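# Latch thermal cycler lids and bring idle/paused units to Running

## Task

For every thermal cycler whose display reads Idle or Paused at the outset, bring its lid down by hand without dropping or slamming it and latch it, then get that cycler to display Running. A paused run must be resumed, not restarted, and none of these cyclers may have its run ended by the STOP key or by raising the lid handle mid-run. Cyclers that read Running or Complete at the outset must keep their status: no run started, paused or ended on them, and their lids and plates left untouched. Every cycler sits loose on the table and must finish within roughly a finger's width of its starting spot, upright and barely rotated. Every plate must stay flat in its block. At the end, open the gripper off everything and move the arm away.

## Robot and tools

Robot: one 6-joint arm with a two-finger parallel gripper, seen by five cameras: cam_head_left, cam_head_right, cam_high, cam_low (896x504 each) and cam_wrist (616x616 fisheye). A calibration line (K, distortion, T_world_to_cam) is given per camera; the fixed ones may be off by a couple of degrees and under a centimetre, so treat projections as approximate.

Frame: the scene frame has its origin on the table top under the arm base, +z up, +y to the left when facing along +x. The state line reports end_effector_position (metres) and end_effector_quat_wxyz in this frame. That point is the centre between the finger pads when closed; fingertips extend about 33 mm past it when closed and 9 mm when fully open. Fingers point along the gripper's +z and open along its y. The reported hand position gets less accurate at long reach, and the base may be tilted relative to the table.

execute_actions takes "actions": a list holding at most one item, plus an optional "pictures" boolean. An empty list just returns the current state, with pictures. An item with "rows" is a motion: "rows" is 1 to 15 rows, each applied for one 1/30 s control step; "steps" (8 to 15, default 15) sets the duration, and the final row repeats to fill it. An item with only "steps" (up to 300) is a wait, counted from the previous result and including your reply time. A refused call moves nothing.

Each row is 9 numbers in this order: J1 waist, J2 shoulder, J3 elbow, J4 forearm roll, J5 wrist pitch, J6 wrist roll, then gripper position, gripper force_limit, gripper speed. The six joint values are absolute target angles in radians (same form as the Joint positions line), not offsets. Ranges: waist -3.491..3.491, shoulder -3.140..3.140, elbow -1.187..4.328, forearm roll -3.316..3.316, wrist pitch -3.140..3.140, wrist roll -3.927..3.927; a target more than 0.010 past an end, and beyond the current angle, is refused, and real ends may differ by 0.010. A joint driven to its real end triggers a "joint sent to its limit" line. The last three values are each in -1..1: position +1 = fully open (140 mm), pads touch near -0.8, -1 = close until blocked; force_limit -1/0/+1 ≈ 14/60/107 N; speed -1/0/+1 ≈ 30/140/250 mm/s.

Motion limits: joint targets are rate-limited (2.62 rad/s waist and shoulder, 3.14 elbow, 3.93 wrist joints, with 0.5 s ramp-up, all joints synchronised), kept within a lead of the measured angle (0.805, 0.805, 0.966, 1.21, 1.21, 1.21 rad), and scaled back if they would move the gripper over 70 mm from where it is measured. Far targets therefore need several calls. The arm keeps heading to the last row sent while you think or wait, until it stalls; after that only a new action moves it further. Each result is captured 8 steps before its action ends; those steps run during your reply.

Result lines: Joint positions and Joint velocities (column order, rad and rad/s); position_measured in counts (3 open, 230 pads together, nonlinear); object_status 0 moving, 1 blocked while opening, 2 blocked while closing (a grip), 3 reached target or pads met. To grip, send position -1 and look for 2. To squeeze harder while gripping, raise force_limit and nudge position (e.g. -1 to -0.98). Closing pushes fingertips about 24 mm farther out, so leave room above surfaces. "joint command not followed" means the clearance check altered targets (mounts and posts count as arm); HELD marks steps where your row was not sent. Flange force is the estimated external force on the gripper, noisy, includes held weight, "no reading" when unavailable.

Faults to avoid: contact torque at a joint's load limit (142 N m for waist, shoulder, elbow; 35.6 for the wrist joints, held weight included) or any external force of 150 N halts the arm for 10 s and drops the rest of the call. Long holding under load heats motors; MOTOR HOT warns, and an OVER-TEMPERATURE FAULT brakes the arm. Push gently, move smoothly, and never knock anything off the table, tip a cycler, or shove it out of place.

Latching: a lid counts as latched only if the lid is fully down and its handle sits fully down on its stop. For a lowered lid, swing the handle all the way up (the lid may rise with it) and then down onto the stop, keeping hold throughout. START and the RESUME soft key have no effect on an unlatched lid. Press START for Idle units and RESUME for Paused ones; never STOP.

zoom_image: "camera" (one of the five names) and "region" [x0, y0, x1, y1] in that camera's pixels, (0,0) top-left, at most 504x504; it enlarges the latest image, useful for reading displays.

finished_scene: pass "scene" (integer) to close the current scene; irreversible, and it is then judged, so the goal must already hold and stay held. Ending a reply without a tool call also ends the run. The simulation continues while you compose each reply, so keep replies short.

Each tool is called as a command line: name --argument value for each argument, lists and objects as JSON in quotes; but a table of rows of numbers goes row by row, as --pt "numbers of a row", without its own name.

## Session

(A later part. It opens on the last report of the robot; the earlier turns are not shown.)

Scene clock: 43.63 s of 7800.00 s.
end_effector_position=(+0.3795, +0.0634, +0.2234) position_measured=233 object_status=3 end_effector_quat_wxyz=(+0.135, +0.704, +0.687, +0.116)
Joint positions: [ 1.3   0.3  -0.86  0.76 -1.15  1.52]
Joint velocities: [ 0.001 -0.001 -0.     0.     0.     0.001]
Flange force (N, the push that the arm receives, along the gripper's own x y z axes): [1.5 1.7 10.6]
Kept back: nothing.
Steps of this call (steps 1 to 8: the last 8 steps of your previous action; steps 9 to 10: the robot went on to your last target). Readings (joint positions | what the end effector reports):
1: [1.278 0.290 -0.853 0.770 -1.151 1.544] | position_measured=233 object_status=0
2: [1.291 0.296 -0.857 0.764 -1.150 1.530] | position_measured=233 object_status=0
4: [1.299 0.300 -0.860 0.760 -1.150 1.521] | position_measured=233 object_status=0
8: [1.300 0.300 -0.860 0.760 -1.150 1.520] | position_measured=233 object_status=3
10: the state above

execute_actions --actions '[{"rows":[[1.261,0.62,-0.856,0.936,-0.901,1.269,-1,0,0]]}]'

execute_actions --actions '[{"steps":20}]' --pictures true

zoom_image --camera "cam_wrist" --region '[240,220,400,380]'

Scene clock: 44.13 s of 7800.00 s.
end_effector_position=(+0.3837, +0.0956, +0.2009) position_measured=233 object_status=3 end_effector_quat_wxyz=(+0.137, +0.703, +0.687, +0.122)
Joint positions: [ 1.285  0.406 -0.858  0.821 -1.067  1.437]
Joint velocities: [-0.106  0.985  0.01   0.523  0.759 -0.764]
Flange force (N, the push that the arm receives, along the gripper's own x y z axes): [-24.4 4.8 -7.9]
Steps of this call (steps 1 to 8: the robot went on to your last target; steps 9 to 15: the first 7 steps of this action). Readings (joint positions | what the end effector reports):
9: [1.300 0.300 -0.860 0.760 -1.150 1.520] | position_measured=233 object_status=3
10: [1.299 0.304 -0.860 0.762 -1.147 1.517] | position_measured=233 object_status=3
12: [1.295 0.327 -0.859 0.777 -1.129 1.498] | position_measured=233 object_status=3
15: the state above

Scene clock: 44.80 s of 7800.00 s.
end_effector_position=(+0.3713, +0.1591, +0.1409) position_measured=233 object_status=3 end_effector_quat_wxyz=(+0.123, +0.697, +0.696, +0.123)
Joint positions: [ 1.261  0.62  -0.856  0.936 -0.901  1.269]
Joint velocities: [ 0.001 -0.     0.     0.    -0.002  0.002]
Flange force (N, the push that the arm receives, along the gripper's own x y z axes): [-1.8 0.3 11.0]
Kept back: nothing.
Steps of this call (steps 1 to 8: the last 8 steps of your previous action; steps 9 to 20: the robot went on to your last target). Readings (joint positions | what the end effector reports):
1: [1.281 0.439 -0.858 0.838 -1.042 1.411] | position_measured=233 object_status=3
2: [1.278 0.470 -0.858 0.855 -1.018 1.387] | position_measured=233 object_status=3
4: [1.271 0.529 -0.857 0.887 -0.972 1.340] | position_measured=233 object_status=3
8: [1.262 0.609 -0.856 0.930 -0.910 1.278] | position_measured=233 object_status=3
20: the state above
camera_calibration (this result's frames):
cam_wrist: T_world_to_cam=[[0.93927, -0.0298954, 0.341873, -0.390413], [-0.174225, -0.89981, 0.399984, 0.155091], [0.295664, -0.435256, -0.850374, 0.255982], [0, 0, 0, 1]] pos_world=[0.318039, 0.239299, 0.289119]

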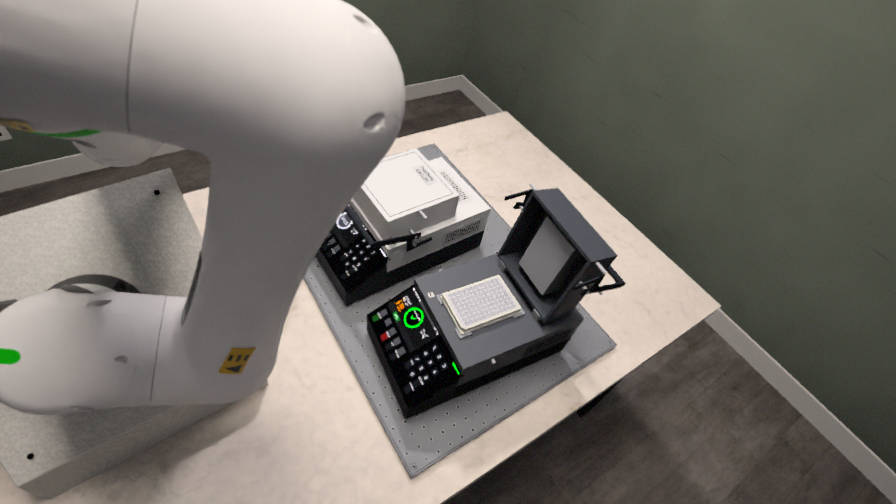

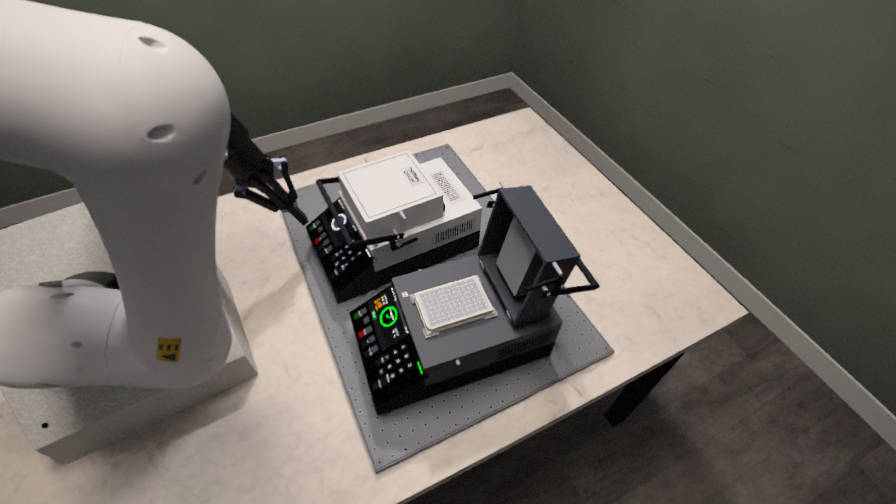

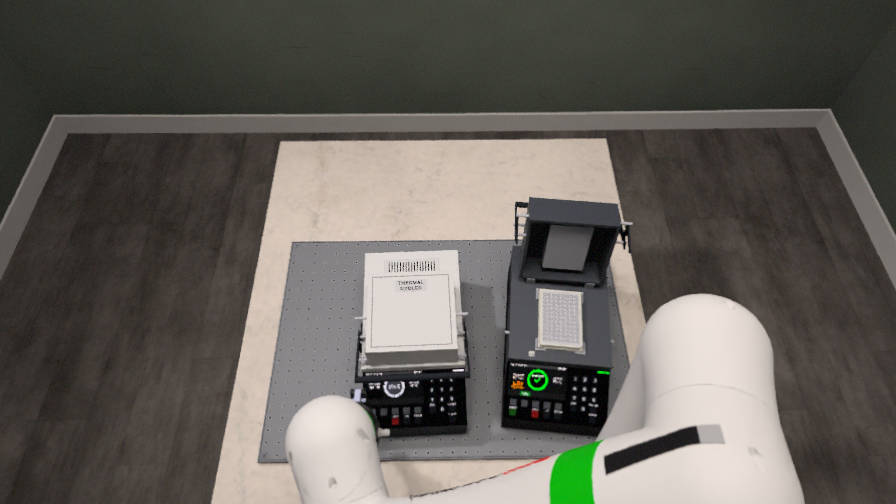

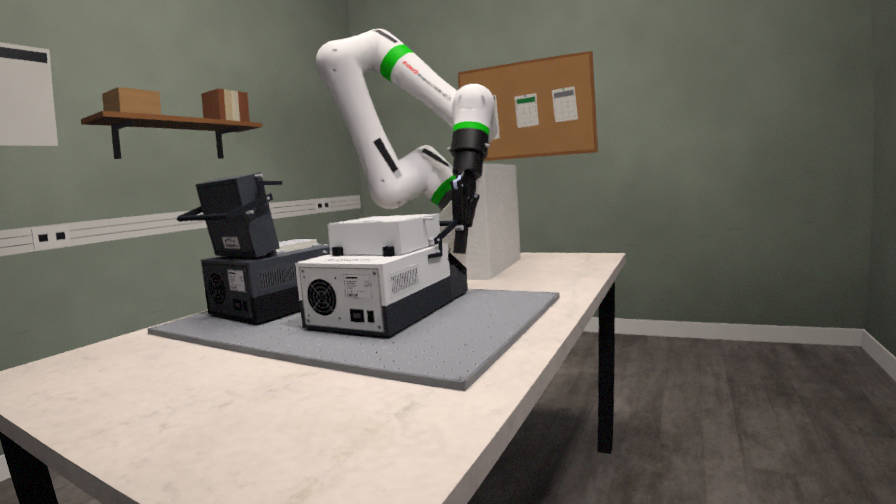

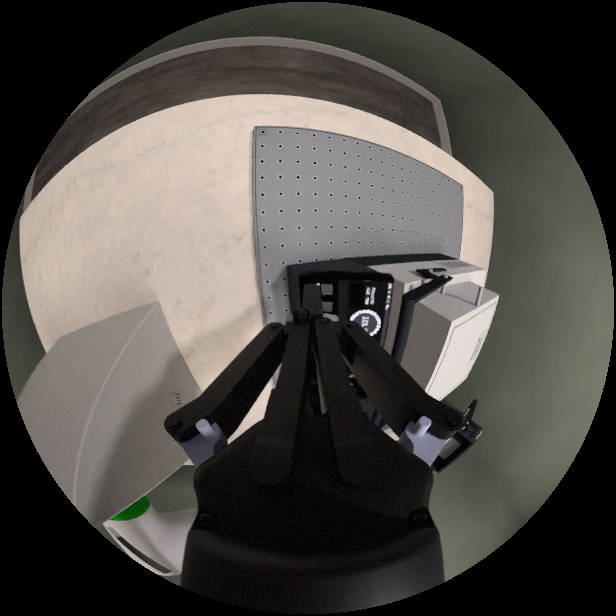

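Region (240, 220, 400, 380) of cam_wrist's 616x616 image, scaled by 3.150, with more detail than that image has.

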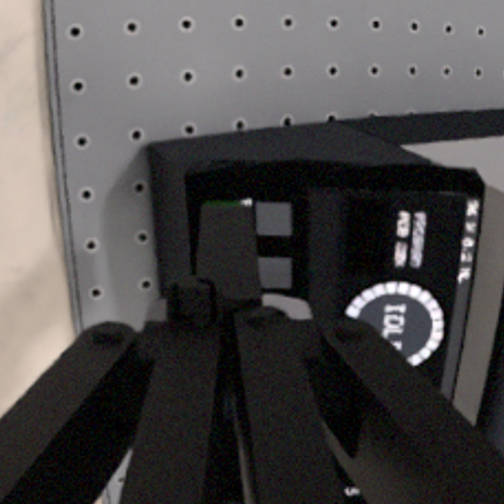

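execute_actions --actions '[{"rows":[[1.22,0.643,-0.871,1.002,-0.878,1.231,-1,0,0],[1.22,0.643,-0.871,1.002,-0.878,1.231,-1,0,0],[1.22,0.643,-0.871,1.002,-0.878,1.231,-1,0,0],[1.211,0.648,-0.873,1.016,-0.873,1.223,-1,0,0],[1.203,0.653,-0.876,1.029,-0.869,1.215,-1,0,0],[1.195,0.658,-0.879,1.042,-0.864,1.207,-1,0,0]],"steps":10}]'

execute_actions --actions '[{"steps":14}]'

execute_actions --actions '[{"rows":[[1.186,0.662,-0.882,1.056,-0.86,1.2,-1,0,0]],"steps":8}]'

execute_actions --actions '[{"steps":10}]' --pictures true

Scene clock: 45.73 s of 7800.00 s.
end_effector_position=(+0.3719, +0.1593, +0.1399) position_measured=233 object_status=3 end_effector_quat_wxyz=(+0.123, +0.697, +0.695, +0.123)
Joint positions: [ 1.258  0.622 -0.857  0.942 -0.899  1.266]
Joint velocities: [-0.164  0.09  -0.054  0.271  0.095 -0.153]
Flange force (N, the push that the arm receives, along the gripper's own x y z axes): [-7.2 -2.0 -8.0]
Steps of this call (steps 1 to 15: the robot went on to your last target; steps 16 to 26: nothing new was sent; steps 27 to 28: the first 2 steps of this action). Readings (joint positions | what the end effector reports):
27: [1.261 0.620 -0.856 0.936 -0.901 1.269] | position_measured=233 object_status=3
28: the state above

Scene clock: 46.20 s of 7800.00 s.
end_effector_position=(+0.3772, +0.1597, +0.1175) position_measured=233 object_status=3 end_effector_quat_wxyz=(+0.123, +0.697, +0.696, +0.123)
Joint positions: [ 1.195  0.658 -0.879  1.042 -0.864  1.207]
Joint velocities: [-0.001 -0.    -0.     0.001  0.002  0.001]
Flange force (N, the push that the arm receives, along the gripper's own x y z axes): [-1.2 -5.5 4.0]
Kept back: nothing.
Steps of this call (steps 1 to 8: the last 8 steps of your previous action; steps 9 to 14: the robot went on to your last target). Readings (joint positions | what the end effector reports):
1: [1.249 0.627 -0.860 0.955 -0.894 1.258] | position_measured=233 object_status=3
2: [1.238 0.633 -0.864 0.973 -0.888 1.247] | position_measured=233 object_status=3
4: [1.218 0.644 -0.871 1.004 -0.877 1.229] | position_measured=233 object_status=3
8: [1.197 0.657 -0.878 1.039 -0.865 1.209] | position_measured=233 object_status=3
14: the state above

Scene clock: 46.23 s of 7800.00 s.
end_effector_position=(+0.3772, +0.1597, +0.1174) position_measured=233 object_status=3 end_effector_quat_wxyz=(+0.123, +0.697, +0.696, +0.123)
Joint positions: [ 1.195  0.658 -0.879  1.042 -0.864  1.207]
Joint velocities: [ 0.     0.001 -0.     0.001 -0.001 -0.   ]
Flange force (N, the push that the arm receives, along the gripper's own x y z axes): [-2.5 -1.7 7.5]
Kept back: the last 8 steps of this action.
Steps of this call (step 1: the robot went on to your last target). Readings (joint positions | what the end effector reports):
1: the state above

Scene clock: 46.57 s of 7800.00 s.
end_effector_position=(+0.3779, +0.1596, +0.1146) position_measured=233 object_status=3 end_effector_quat_wxyz=(+0.123, +0.697, +0.696, +0.123)
Joint positions: [ 1.186  0.662 -0.882  1.056 -0.86   1.2  ]
Joint velocities: [-0.001  0.    -0.     0.001  0.003 -0.   ]
Flange force (N, the push that the arm receives, along the gripper's own x y z axes): [-9.0 -2.9 11.6]
Kept back: nothing.
Steps of this call (steps 1 to 8: the last 8 steps of your previous action; steps 9 to 10: the robot went on to your last target). Readings (joint positions | what the end effector reports):
1: [1.195 0.658 -0.879 1.042 -0.864 1.207] | position_measured=233 object_status=3
2: [1.192 0.659 -0.880 1.046 -0.863 1.205] | position_measured=233 object_status=3
4: [1.188 0.661 -0.882 1.054 -0.861 1.201] | position_measured=233 object_status=3
8: [1.186 0.662 -0.882 1.056 -0.860 1.200] | position_measured=233 object_status=3
10: the state above
camera_calibration (this result's frames):
cam_wrist: T_world_to_cam=[[0.93934, -0.0281146, 0.341834, -0.387977], [-0.172637, -0.899941, 0.400378, 0.166569], [0.296374, -0.435104, -0.850204, 0.231573], [0, 0, 0, 1]] pos_world=[0.324565, 0.239753, 0.262818]

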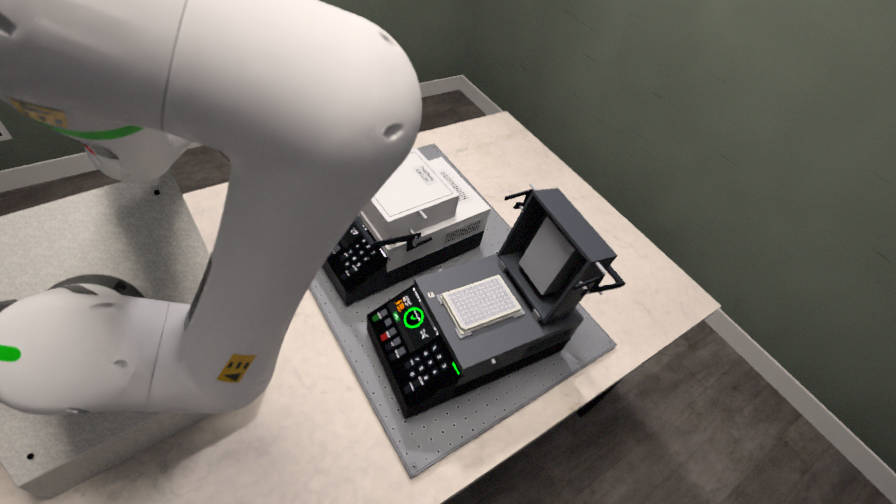

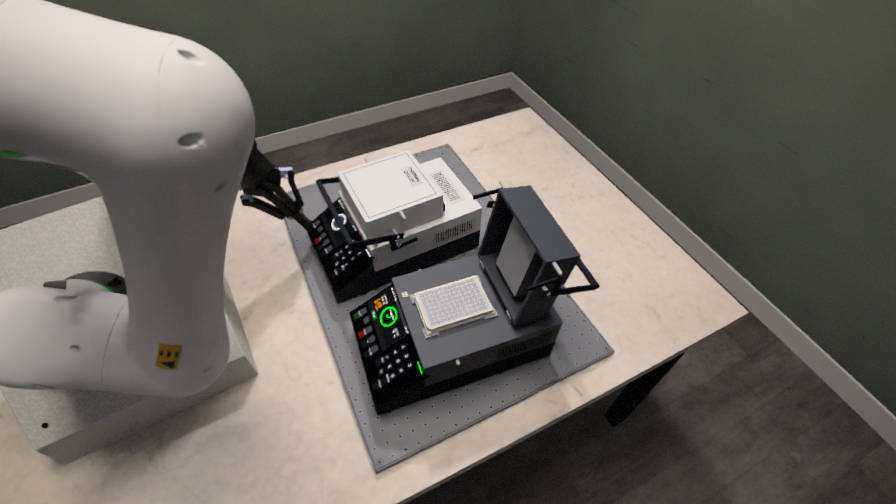

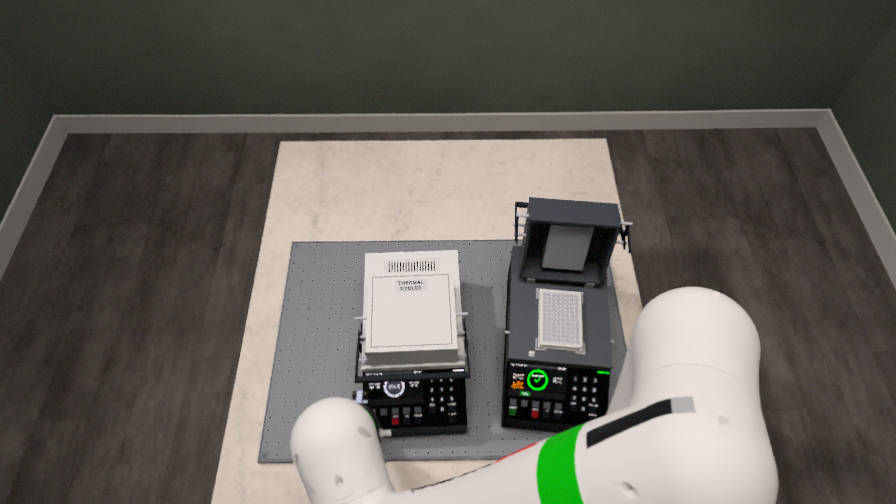

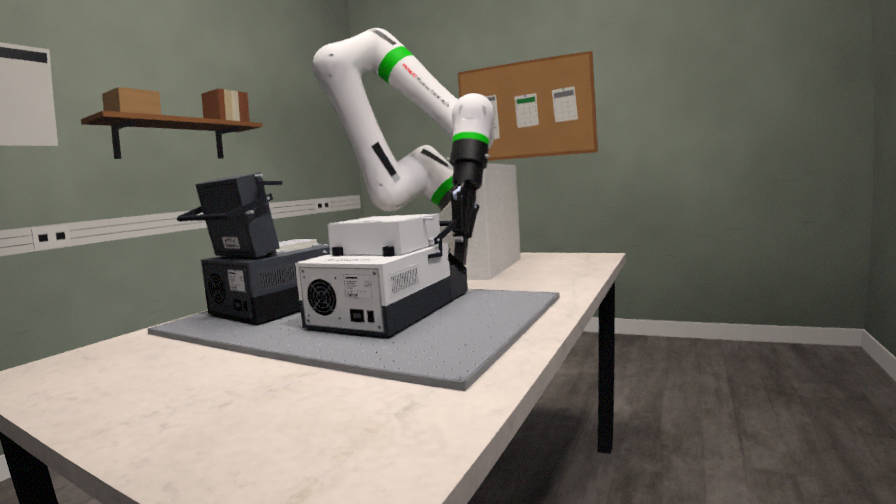

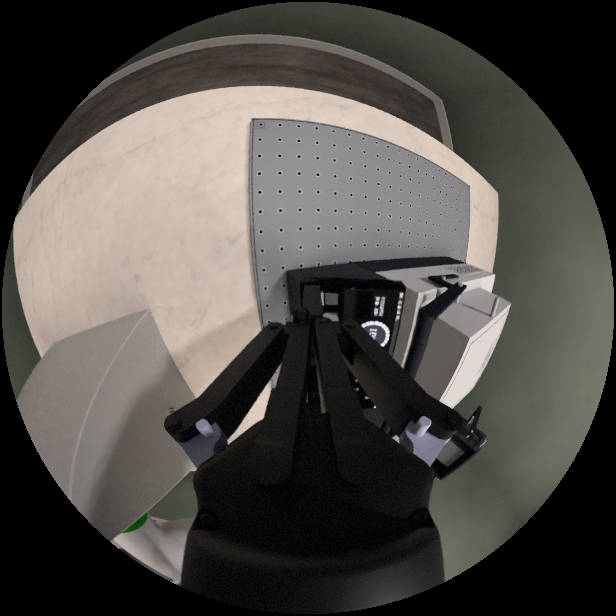

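execute_actions --actions '[{"rows":[[1.178,0.667,-0.885,1.069,-0.855,1.192,-1,0,0]]}]'

Scene clock: 47.00 s of 7800.00 s.
end_effector_position=(+0.3781, +0.1599, +0.1116) position_measured=233 object_status=3 end_effector_quat_wxyz=(+0.123, +0.696, +0.696, +0.122)
Joint positions: [ 1.178  0.667 -0.885  1.069 -0.855  1.192]
Joint velocities: [-0.004  0.002 -0.001  0.005  0.004 -0.005]
Flange force (N, the push that the arm receives, along the gripper's own x y z axes): [-15.4 0.4 -18.2]
Steps of this call (steps 1 to 6: the robot went on to your last target; steps 7 to 13: the first 7 steps of this action). Readings (joint positions | what the end effector reports):
7: [1.186 0.662 -0.882 1.056 -0.860 1.200] | position_measured=233 object_status=3
8: [1.183 0.664 -0.883 1.060 -0.858 1.197] | position_measured=233 object_status=3
10: [1.179 0.666 -0.884 1.067 -0.856 1.193] | position_measured=233 object_status=3
13: the state above

execute_actions --actions '[{"rows":[[1.4,0.54,-0.81,0.73,-0.97,1.39,-1,0,0]]}]'

execute_actions --actions '[{"steps":12}]' --pictures true

zoom_image --camera "cam_high" --region '[340,340,620,450]'

Scene clock: 47.57 s of 7800.00 s.
end_effector_position=(+0.3695, +0.1610, +0.1474) position_measured=233 object_status=3 end_effector_quat_wxyz=(+0.122, +0.696, +0.696, +0.125)
Joint positions: [ 1.278  0.61  -0.851  0.916 -0.907  1.281]
Joint velocities: [ 0.965 -0.557  0.329 -1.463 -0.498  0.856]
Flange force (N, the push that the arm receives, along the gripper's own x y z axes): [5.6 -2.3 22.8]
Steps of this call (steps 1 to 8: the last 8 steps of your previous action; steps 9 to 10: the robot went on to your last target; steps 11 to 17: the first 7 steps of this action). Readings (joint positions | what the end effector reports):
11: [1.178 0.667 -0.885 1.069 -0.855 1.192] | position_measured=233 object_status=3
12: [1.181 0.666 -0.885 1.065 -0.855 1.194] | position_measured=233 object_status=3
14: [1.202 0.654 -0.877 1.031 -0.867 1.214] | position_measured=233 object_status=3
17: the state above

Scene clock: 47.97 s of 7800.00 s.
end_effector_position=(+0.3438, +0.1660, +0.1865) position_measured=233 object_status=3 end_effector_quat_wxyz=(+0.109, +0.690, +0.704, +0.126)
Joint positions: [ 1.4   0.54 -0.81  0.73 -0.97  1.39]
Joint velocities: [ 0.    -0.001  0.    -0.     0.    -0.   ]
Flange force (N, the push that the arm receives, along the gripper's own x y z axes): [7.4 5.6 15.1]
Kept back: nothing.
Steps of this call (steps 1 to 8: the last 8 steps of your previous action; steps 9 to 12: the robot went on to your last target). Readings (joint positions | what the end effector reports):
1: [1.310 0.592 -0.840 0.868 -0.923 1.310] | position_measured=233 object_status=3
2: [1.338 0.575 -0.831 0.825 -0.938 1.335] | position_measured=233 object_status=3
4: [1.379 0.552 -0.817 0.763 -0.959 1.371] | position_measured=233 object_status=3
8: [1.400 0.540 -0.810 0.730 -0.970 1.390] | position_measured=233 object_status=3
12: the state above
camera_calibration (this result's frames):
cam_wrist: T_world_to_cam=[[0.945138, -0.0122335, 0.326441, -0.382071], [-0.14425, -0.912223, 0.383459, 0.1331], [0.293096, -0.409511, -0.863942, 0.305117], [0, 0, 0, 1]] pos_world=[0.290881, 0.241692, 0.337289]

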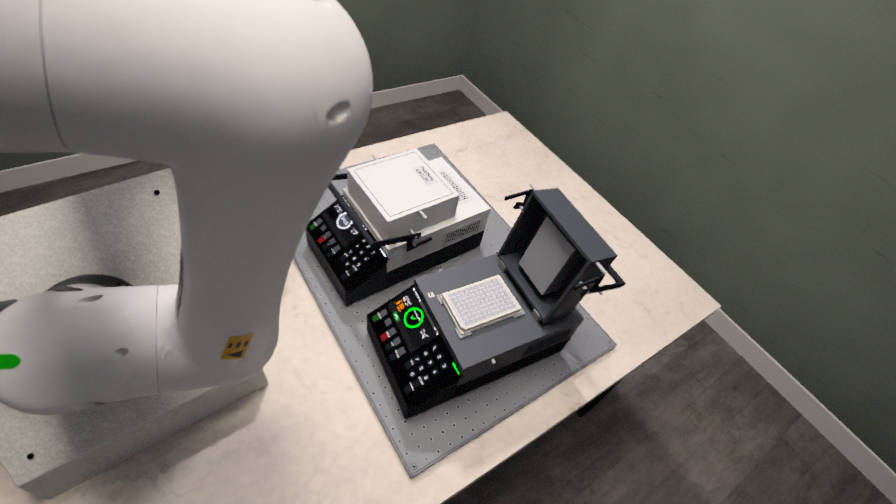

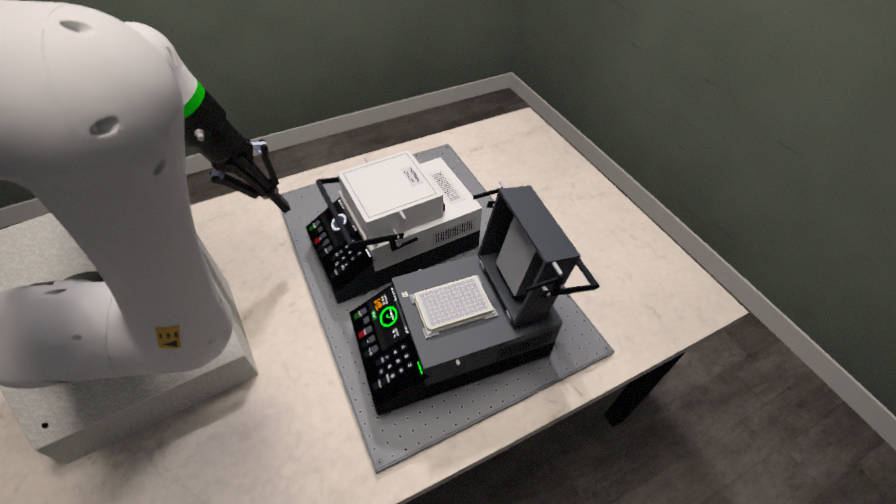

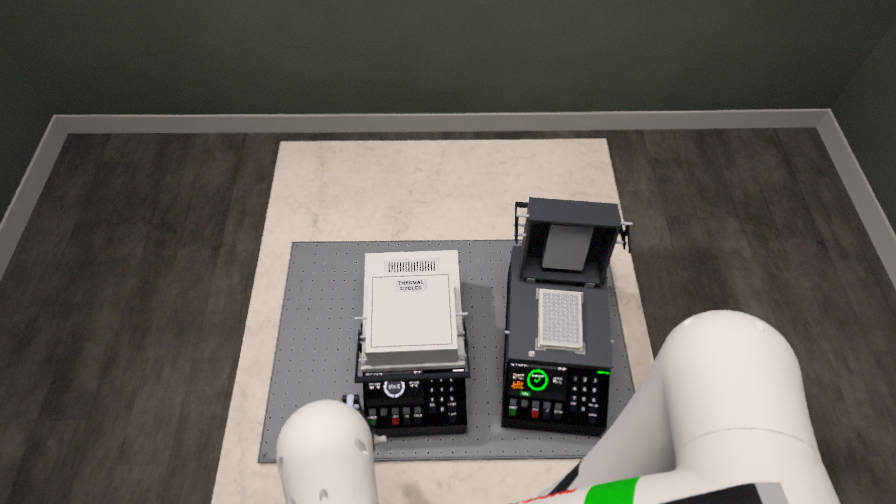

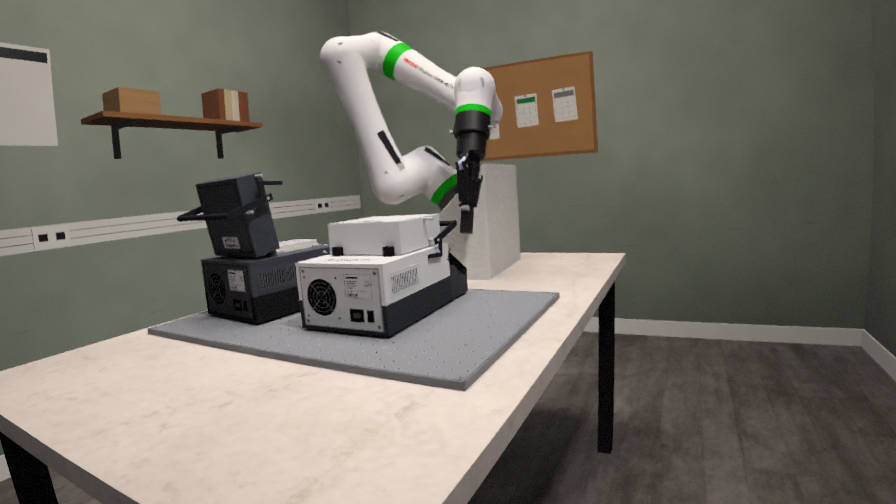

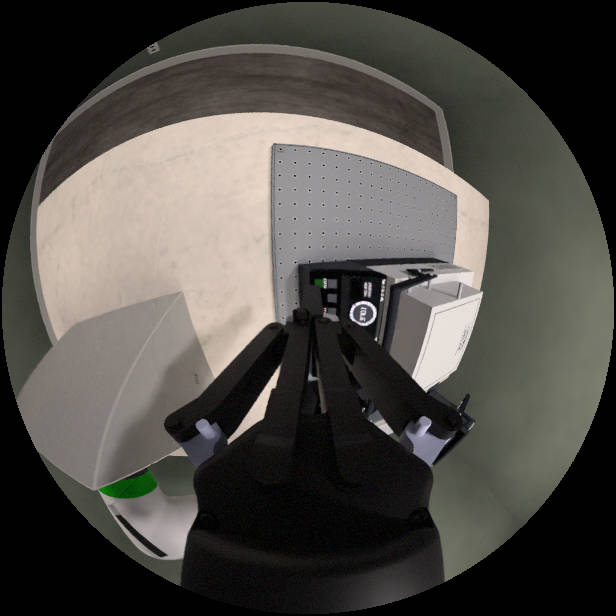

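Region (340, 340, 620, 450) of cam_high's 896x504 image, scaled by 1.800, with more detail than that image has; it fills the top 198 rows of this view, and the rest is white.

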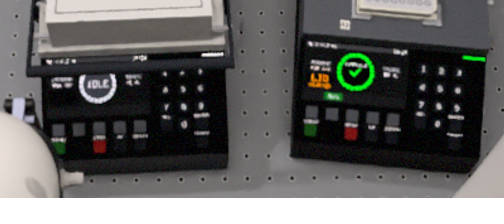

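execute_actions --actions '[{"rows":[[1.195,0.658,-0.879,1.024,-0.86,1.207,-1,0,0]]}]'

execute_actions --actions '[{"rows":[[1.195,0.658,-0.879,1.024,-0.86,1.207,-1,0,0],[1.19,0.66,-0.881,1.031,-0.858,1.203,-1,0,0],[1.186,0.662,-0.882,1.038,-0.856,1.2,-1,0,0],[1.181,0.665,-0.884,1.046,-0.853,1.195,-1,0,0]],"steps":8}]'

execute_actions --actions '[{"steps":12}]' --pictures true

zoom_image --camera "cam_head_right" --region '[280,190,360,270]'

Scene clock: 48.70 s of 7800.00 s.
end_effector_position=(+0.3651, +0.1609, +0.1514) position_measured=233 object_status=3 end_effector_quat_wxyz=(+0.118, +0.698, +0.695, +0.123)
Joint positions: [ 1.295  0.601 -0.845  0.881 -0.913  1.296]
Joint velocities: [-0.934  0.544 -0.319  1.315  0.494 -0.825]
Flange force (N, the push that the arm receives, along the gripper's own x y z axes): [-4.3 0.7 -6.7]
Steps of this call (steps 1 to 15: the robot went on to your last target; steps 16 to 22: the first 7 steps of this action). Readings (joint positions | what the end effector reports):
16: [1.400 0.540 -0.810 0.730 -0.970 1.390] | position_measured=233 object_status=3
17: [1.397 0.541 -0.811 0.735 -0.969 1.388] | position_measured=233 object_status=3
19: [1.373 0.555 -0.819 0.769 -0.956 1.366] | position_measured=233 object_status=3
22: the state above

Scene clock: 48.97 s of 7800.00 s.
end_effector_position=(+0.3736, +0.1580, +0.1144) position_measured=233 object_status=3 end_effector_quat_wxyz=(+0.118, +0.702, +0.693, +0.118)
Joint positions: [ 1.195  0.658 -0.879  1.024 -0.86   1.207]
Joint velocities: [-0.002  0.001 -0.     0.003  0.003 -0.004]
Flange force (N, the push that the arm receives, along the gripper's own x y z axes): [-3.7 -0.8 4.5]
Kept back: the last 8 steps of this action.
Steps of this call (steps 1 to 8: the last 8 steps of your previous action). Readings (joint positions | what the end effector reports):
1: [1.265 0.618 -0.855 0.923 -0.898 1.270] | position_measured=233 object_status=3
2: [1.240 0.632 -0.864 0.959 -0.884 1.247] | position_measured=233 object_status=3
4: [1.207 0.651 -0.875 1.007 -0.867 1.218] | position_measured=233 object_status=3
8: the state above

Scene clock: 49.37 s of 7800.00 s.
end_effector_position=(+0.3744, +0.1578, +0.1095) position_measured=233 object_status=3 end_effector_quat_wxyz=(+0.118, +0.702, +0.693, +0.118)
Joint positions: [ 1.181  0.665 -0.884  1.046 -0.853  1.195]
Joint velocities: [-0.002  0.001 -0.     0.002  0.005 -0.001]
Flange force (N, the push that the arm receives, along the gripper's own x y z axes): [-10.3 -4.2 -17.8]
Kept back: nothing.
Steps of this call (steps 1 to 8: the last 8 steps of your previous action; steps 9 to 12: the robot went on to your last target). Readings (joint positions | what the end effector reports):
1: [1.195 0.658 -0.879 1.024 -0.860 1.207] | position_measured=233 object_status=3
2: [1.195 0.658 -0.879 1.024 -0.860 1.207] | position_measured=233 object_status=3
4: [1.190 0.660 -0.881 1.031 -0.858 1.203] | position_measured=233 object_status=3
8: [1.182 0.665 -0.884 1.045 -0.854 1.196] | position_measured=233 object_status=3
12: the state above
camera_calibration (this result's frames):
cam_wrist: T_world_to_cam=[[0.943853, -0.0397655, 0.327964, -0.381288], [-0.176925, -0.899211, 0.400146, 0.167922], [0.278997, -0.435704, -0.855759, 0.23476], [0, 0, 0, 1]] pos_world=[0.324092, 0.238121, 0.258753]

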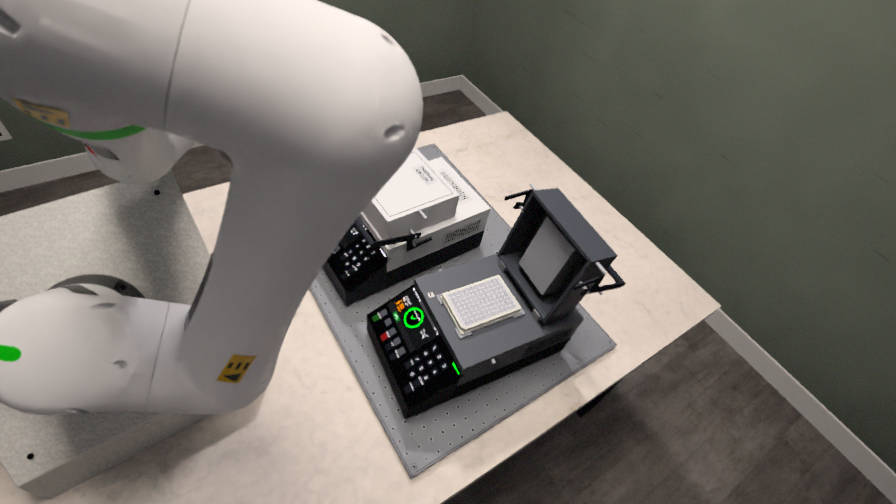

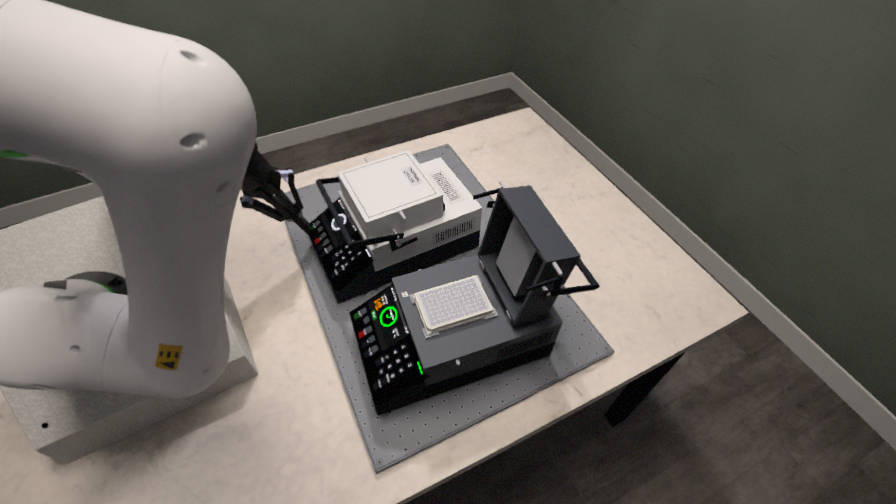

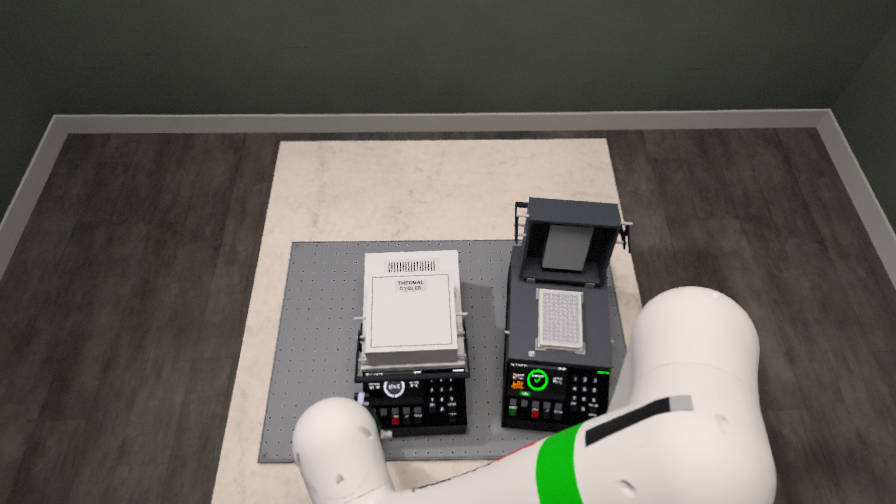

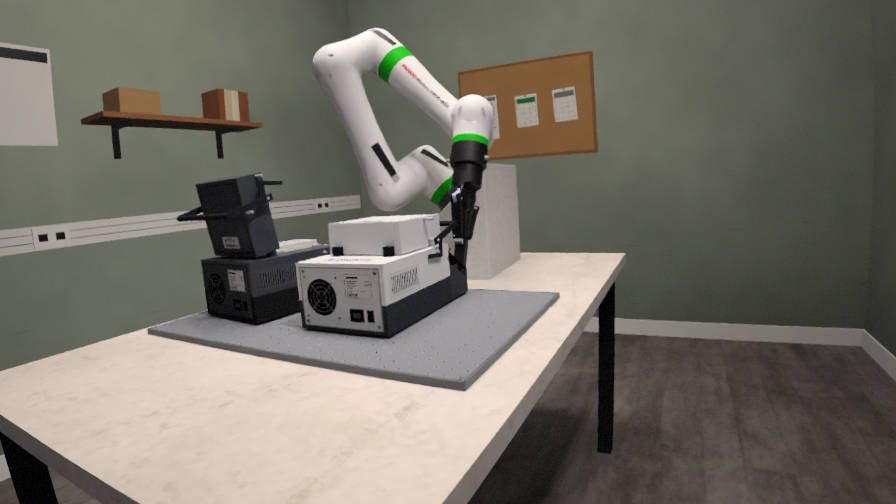

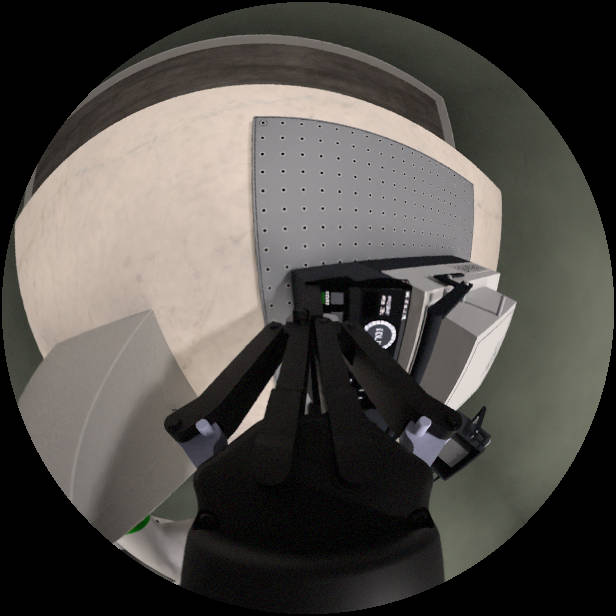

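Region (280, 190, 360, 270) of cam_head_right's 896x504 image, scaled by 6.300, with more detail than that image has.

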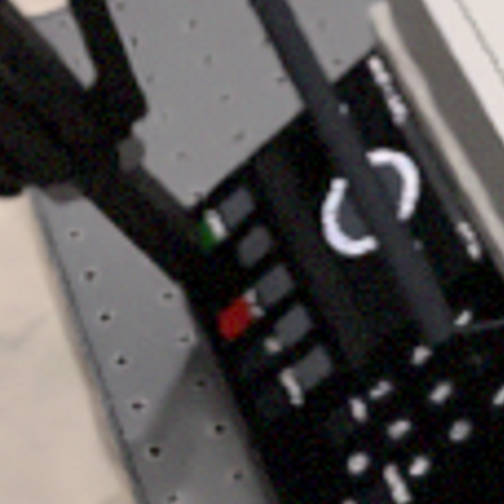

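It's on the key; press slightly more.

execute_actions --actions '[{"rows":[[1.1785,0.6665,-0.885,1.05,-0.852,1.1927,-1,0,0]]}]' --pictures true

Scene clock: 49.87 s of 7800.00 s.
end_effector_position=(+0.3744, +0.1577, +0.1086) position_measured=233 object_status=3 end_effector_quat_wxyz=(+0.118, +0.701, +0.693, +0.118)
Joint positions: [ 1.179  0.666 -0.885  1.05  -0.852  1.193]
Joint velocities: [-0.001  0.001 -0.001  0.002  0.002 -0.   ]
Flange force (N, the push that the arm receives, along the gripper's own x y z axes): [-11.2 -5.4 -57.5]
Steps of this call (steps 1 to 8: the robot went on to your last target; steps 9 to 15: the first 7 steps of this action). Readings (joint positions | what the end effector reports):
9: [1.181 0.665 -0.884 1.046 -0.853 1.195] | position_measured=233 object_status=3
10: [1.180 0.666 -0.884 1.048 -0.853 1.194] | position_measured=233 object_status=3
12: [1.179 0.666 -0.885 1.049 -0.852 1.193] | position_measured=233 object_status=3
15: the state above
camera_calibration (this result's frames):
cam_wrist: T_world_to_cam=[[0.943898, -0.0394792, 0.327869, -0.381115], [-0.176718, -0.8991, 0.400488, 0.168088], [0.278976, -0.43596, -0.855635, 0.233918], [0, 0, 0, 1]] pos_world=[0.32418, 0.238061, 0.257787]

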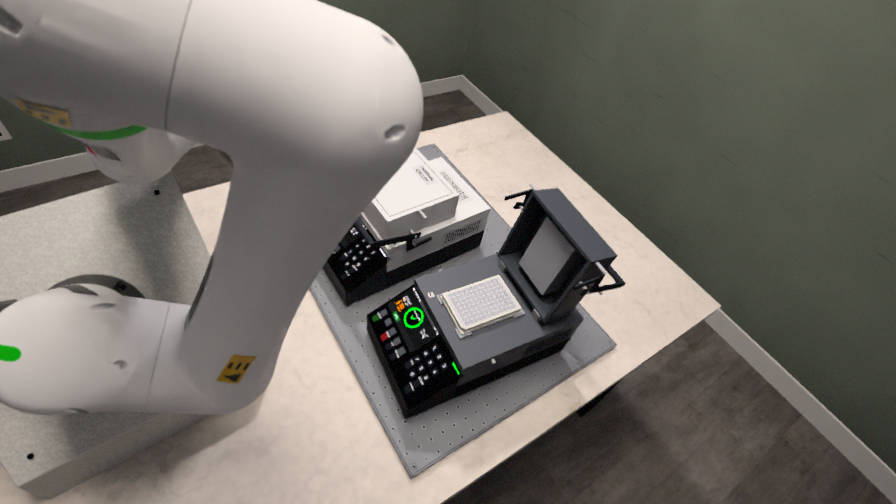

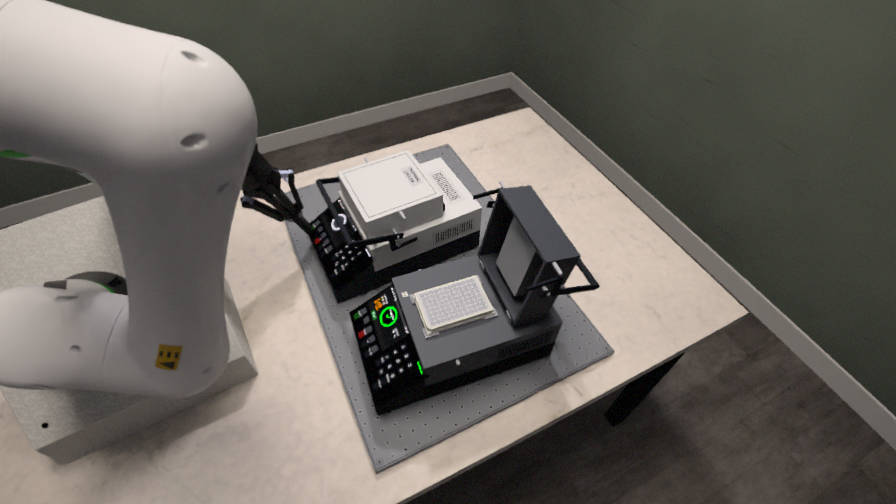

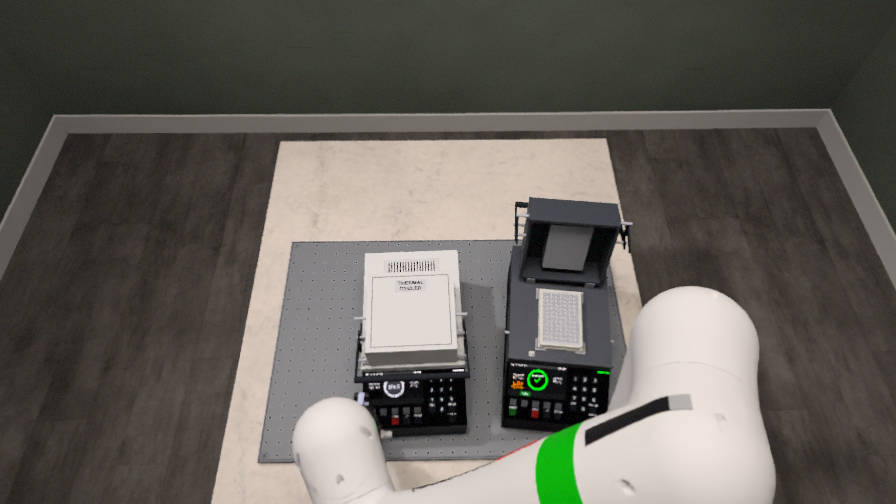

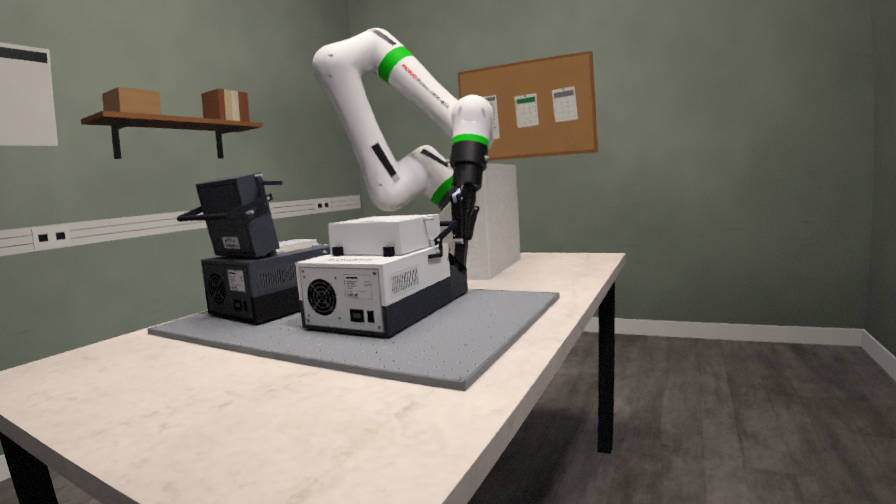

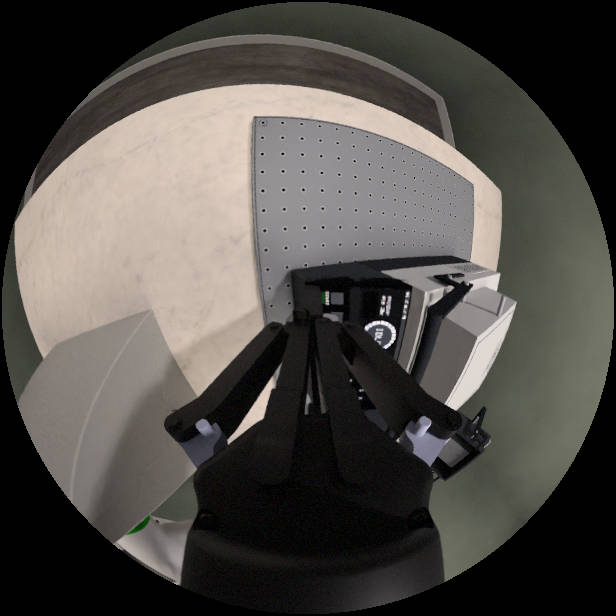

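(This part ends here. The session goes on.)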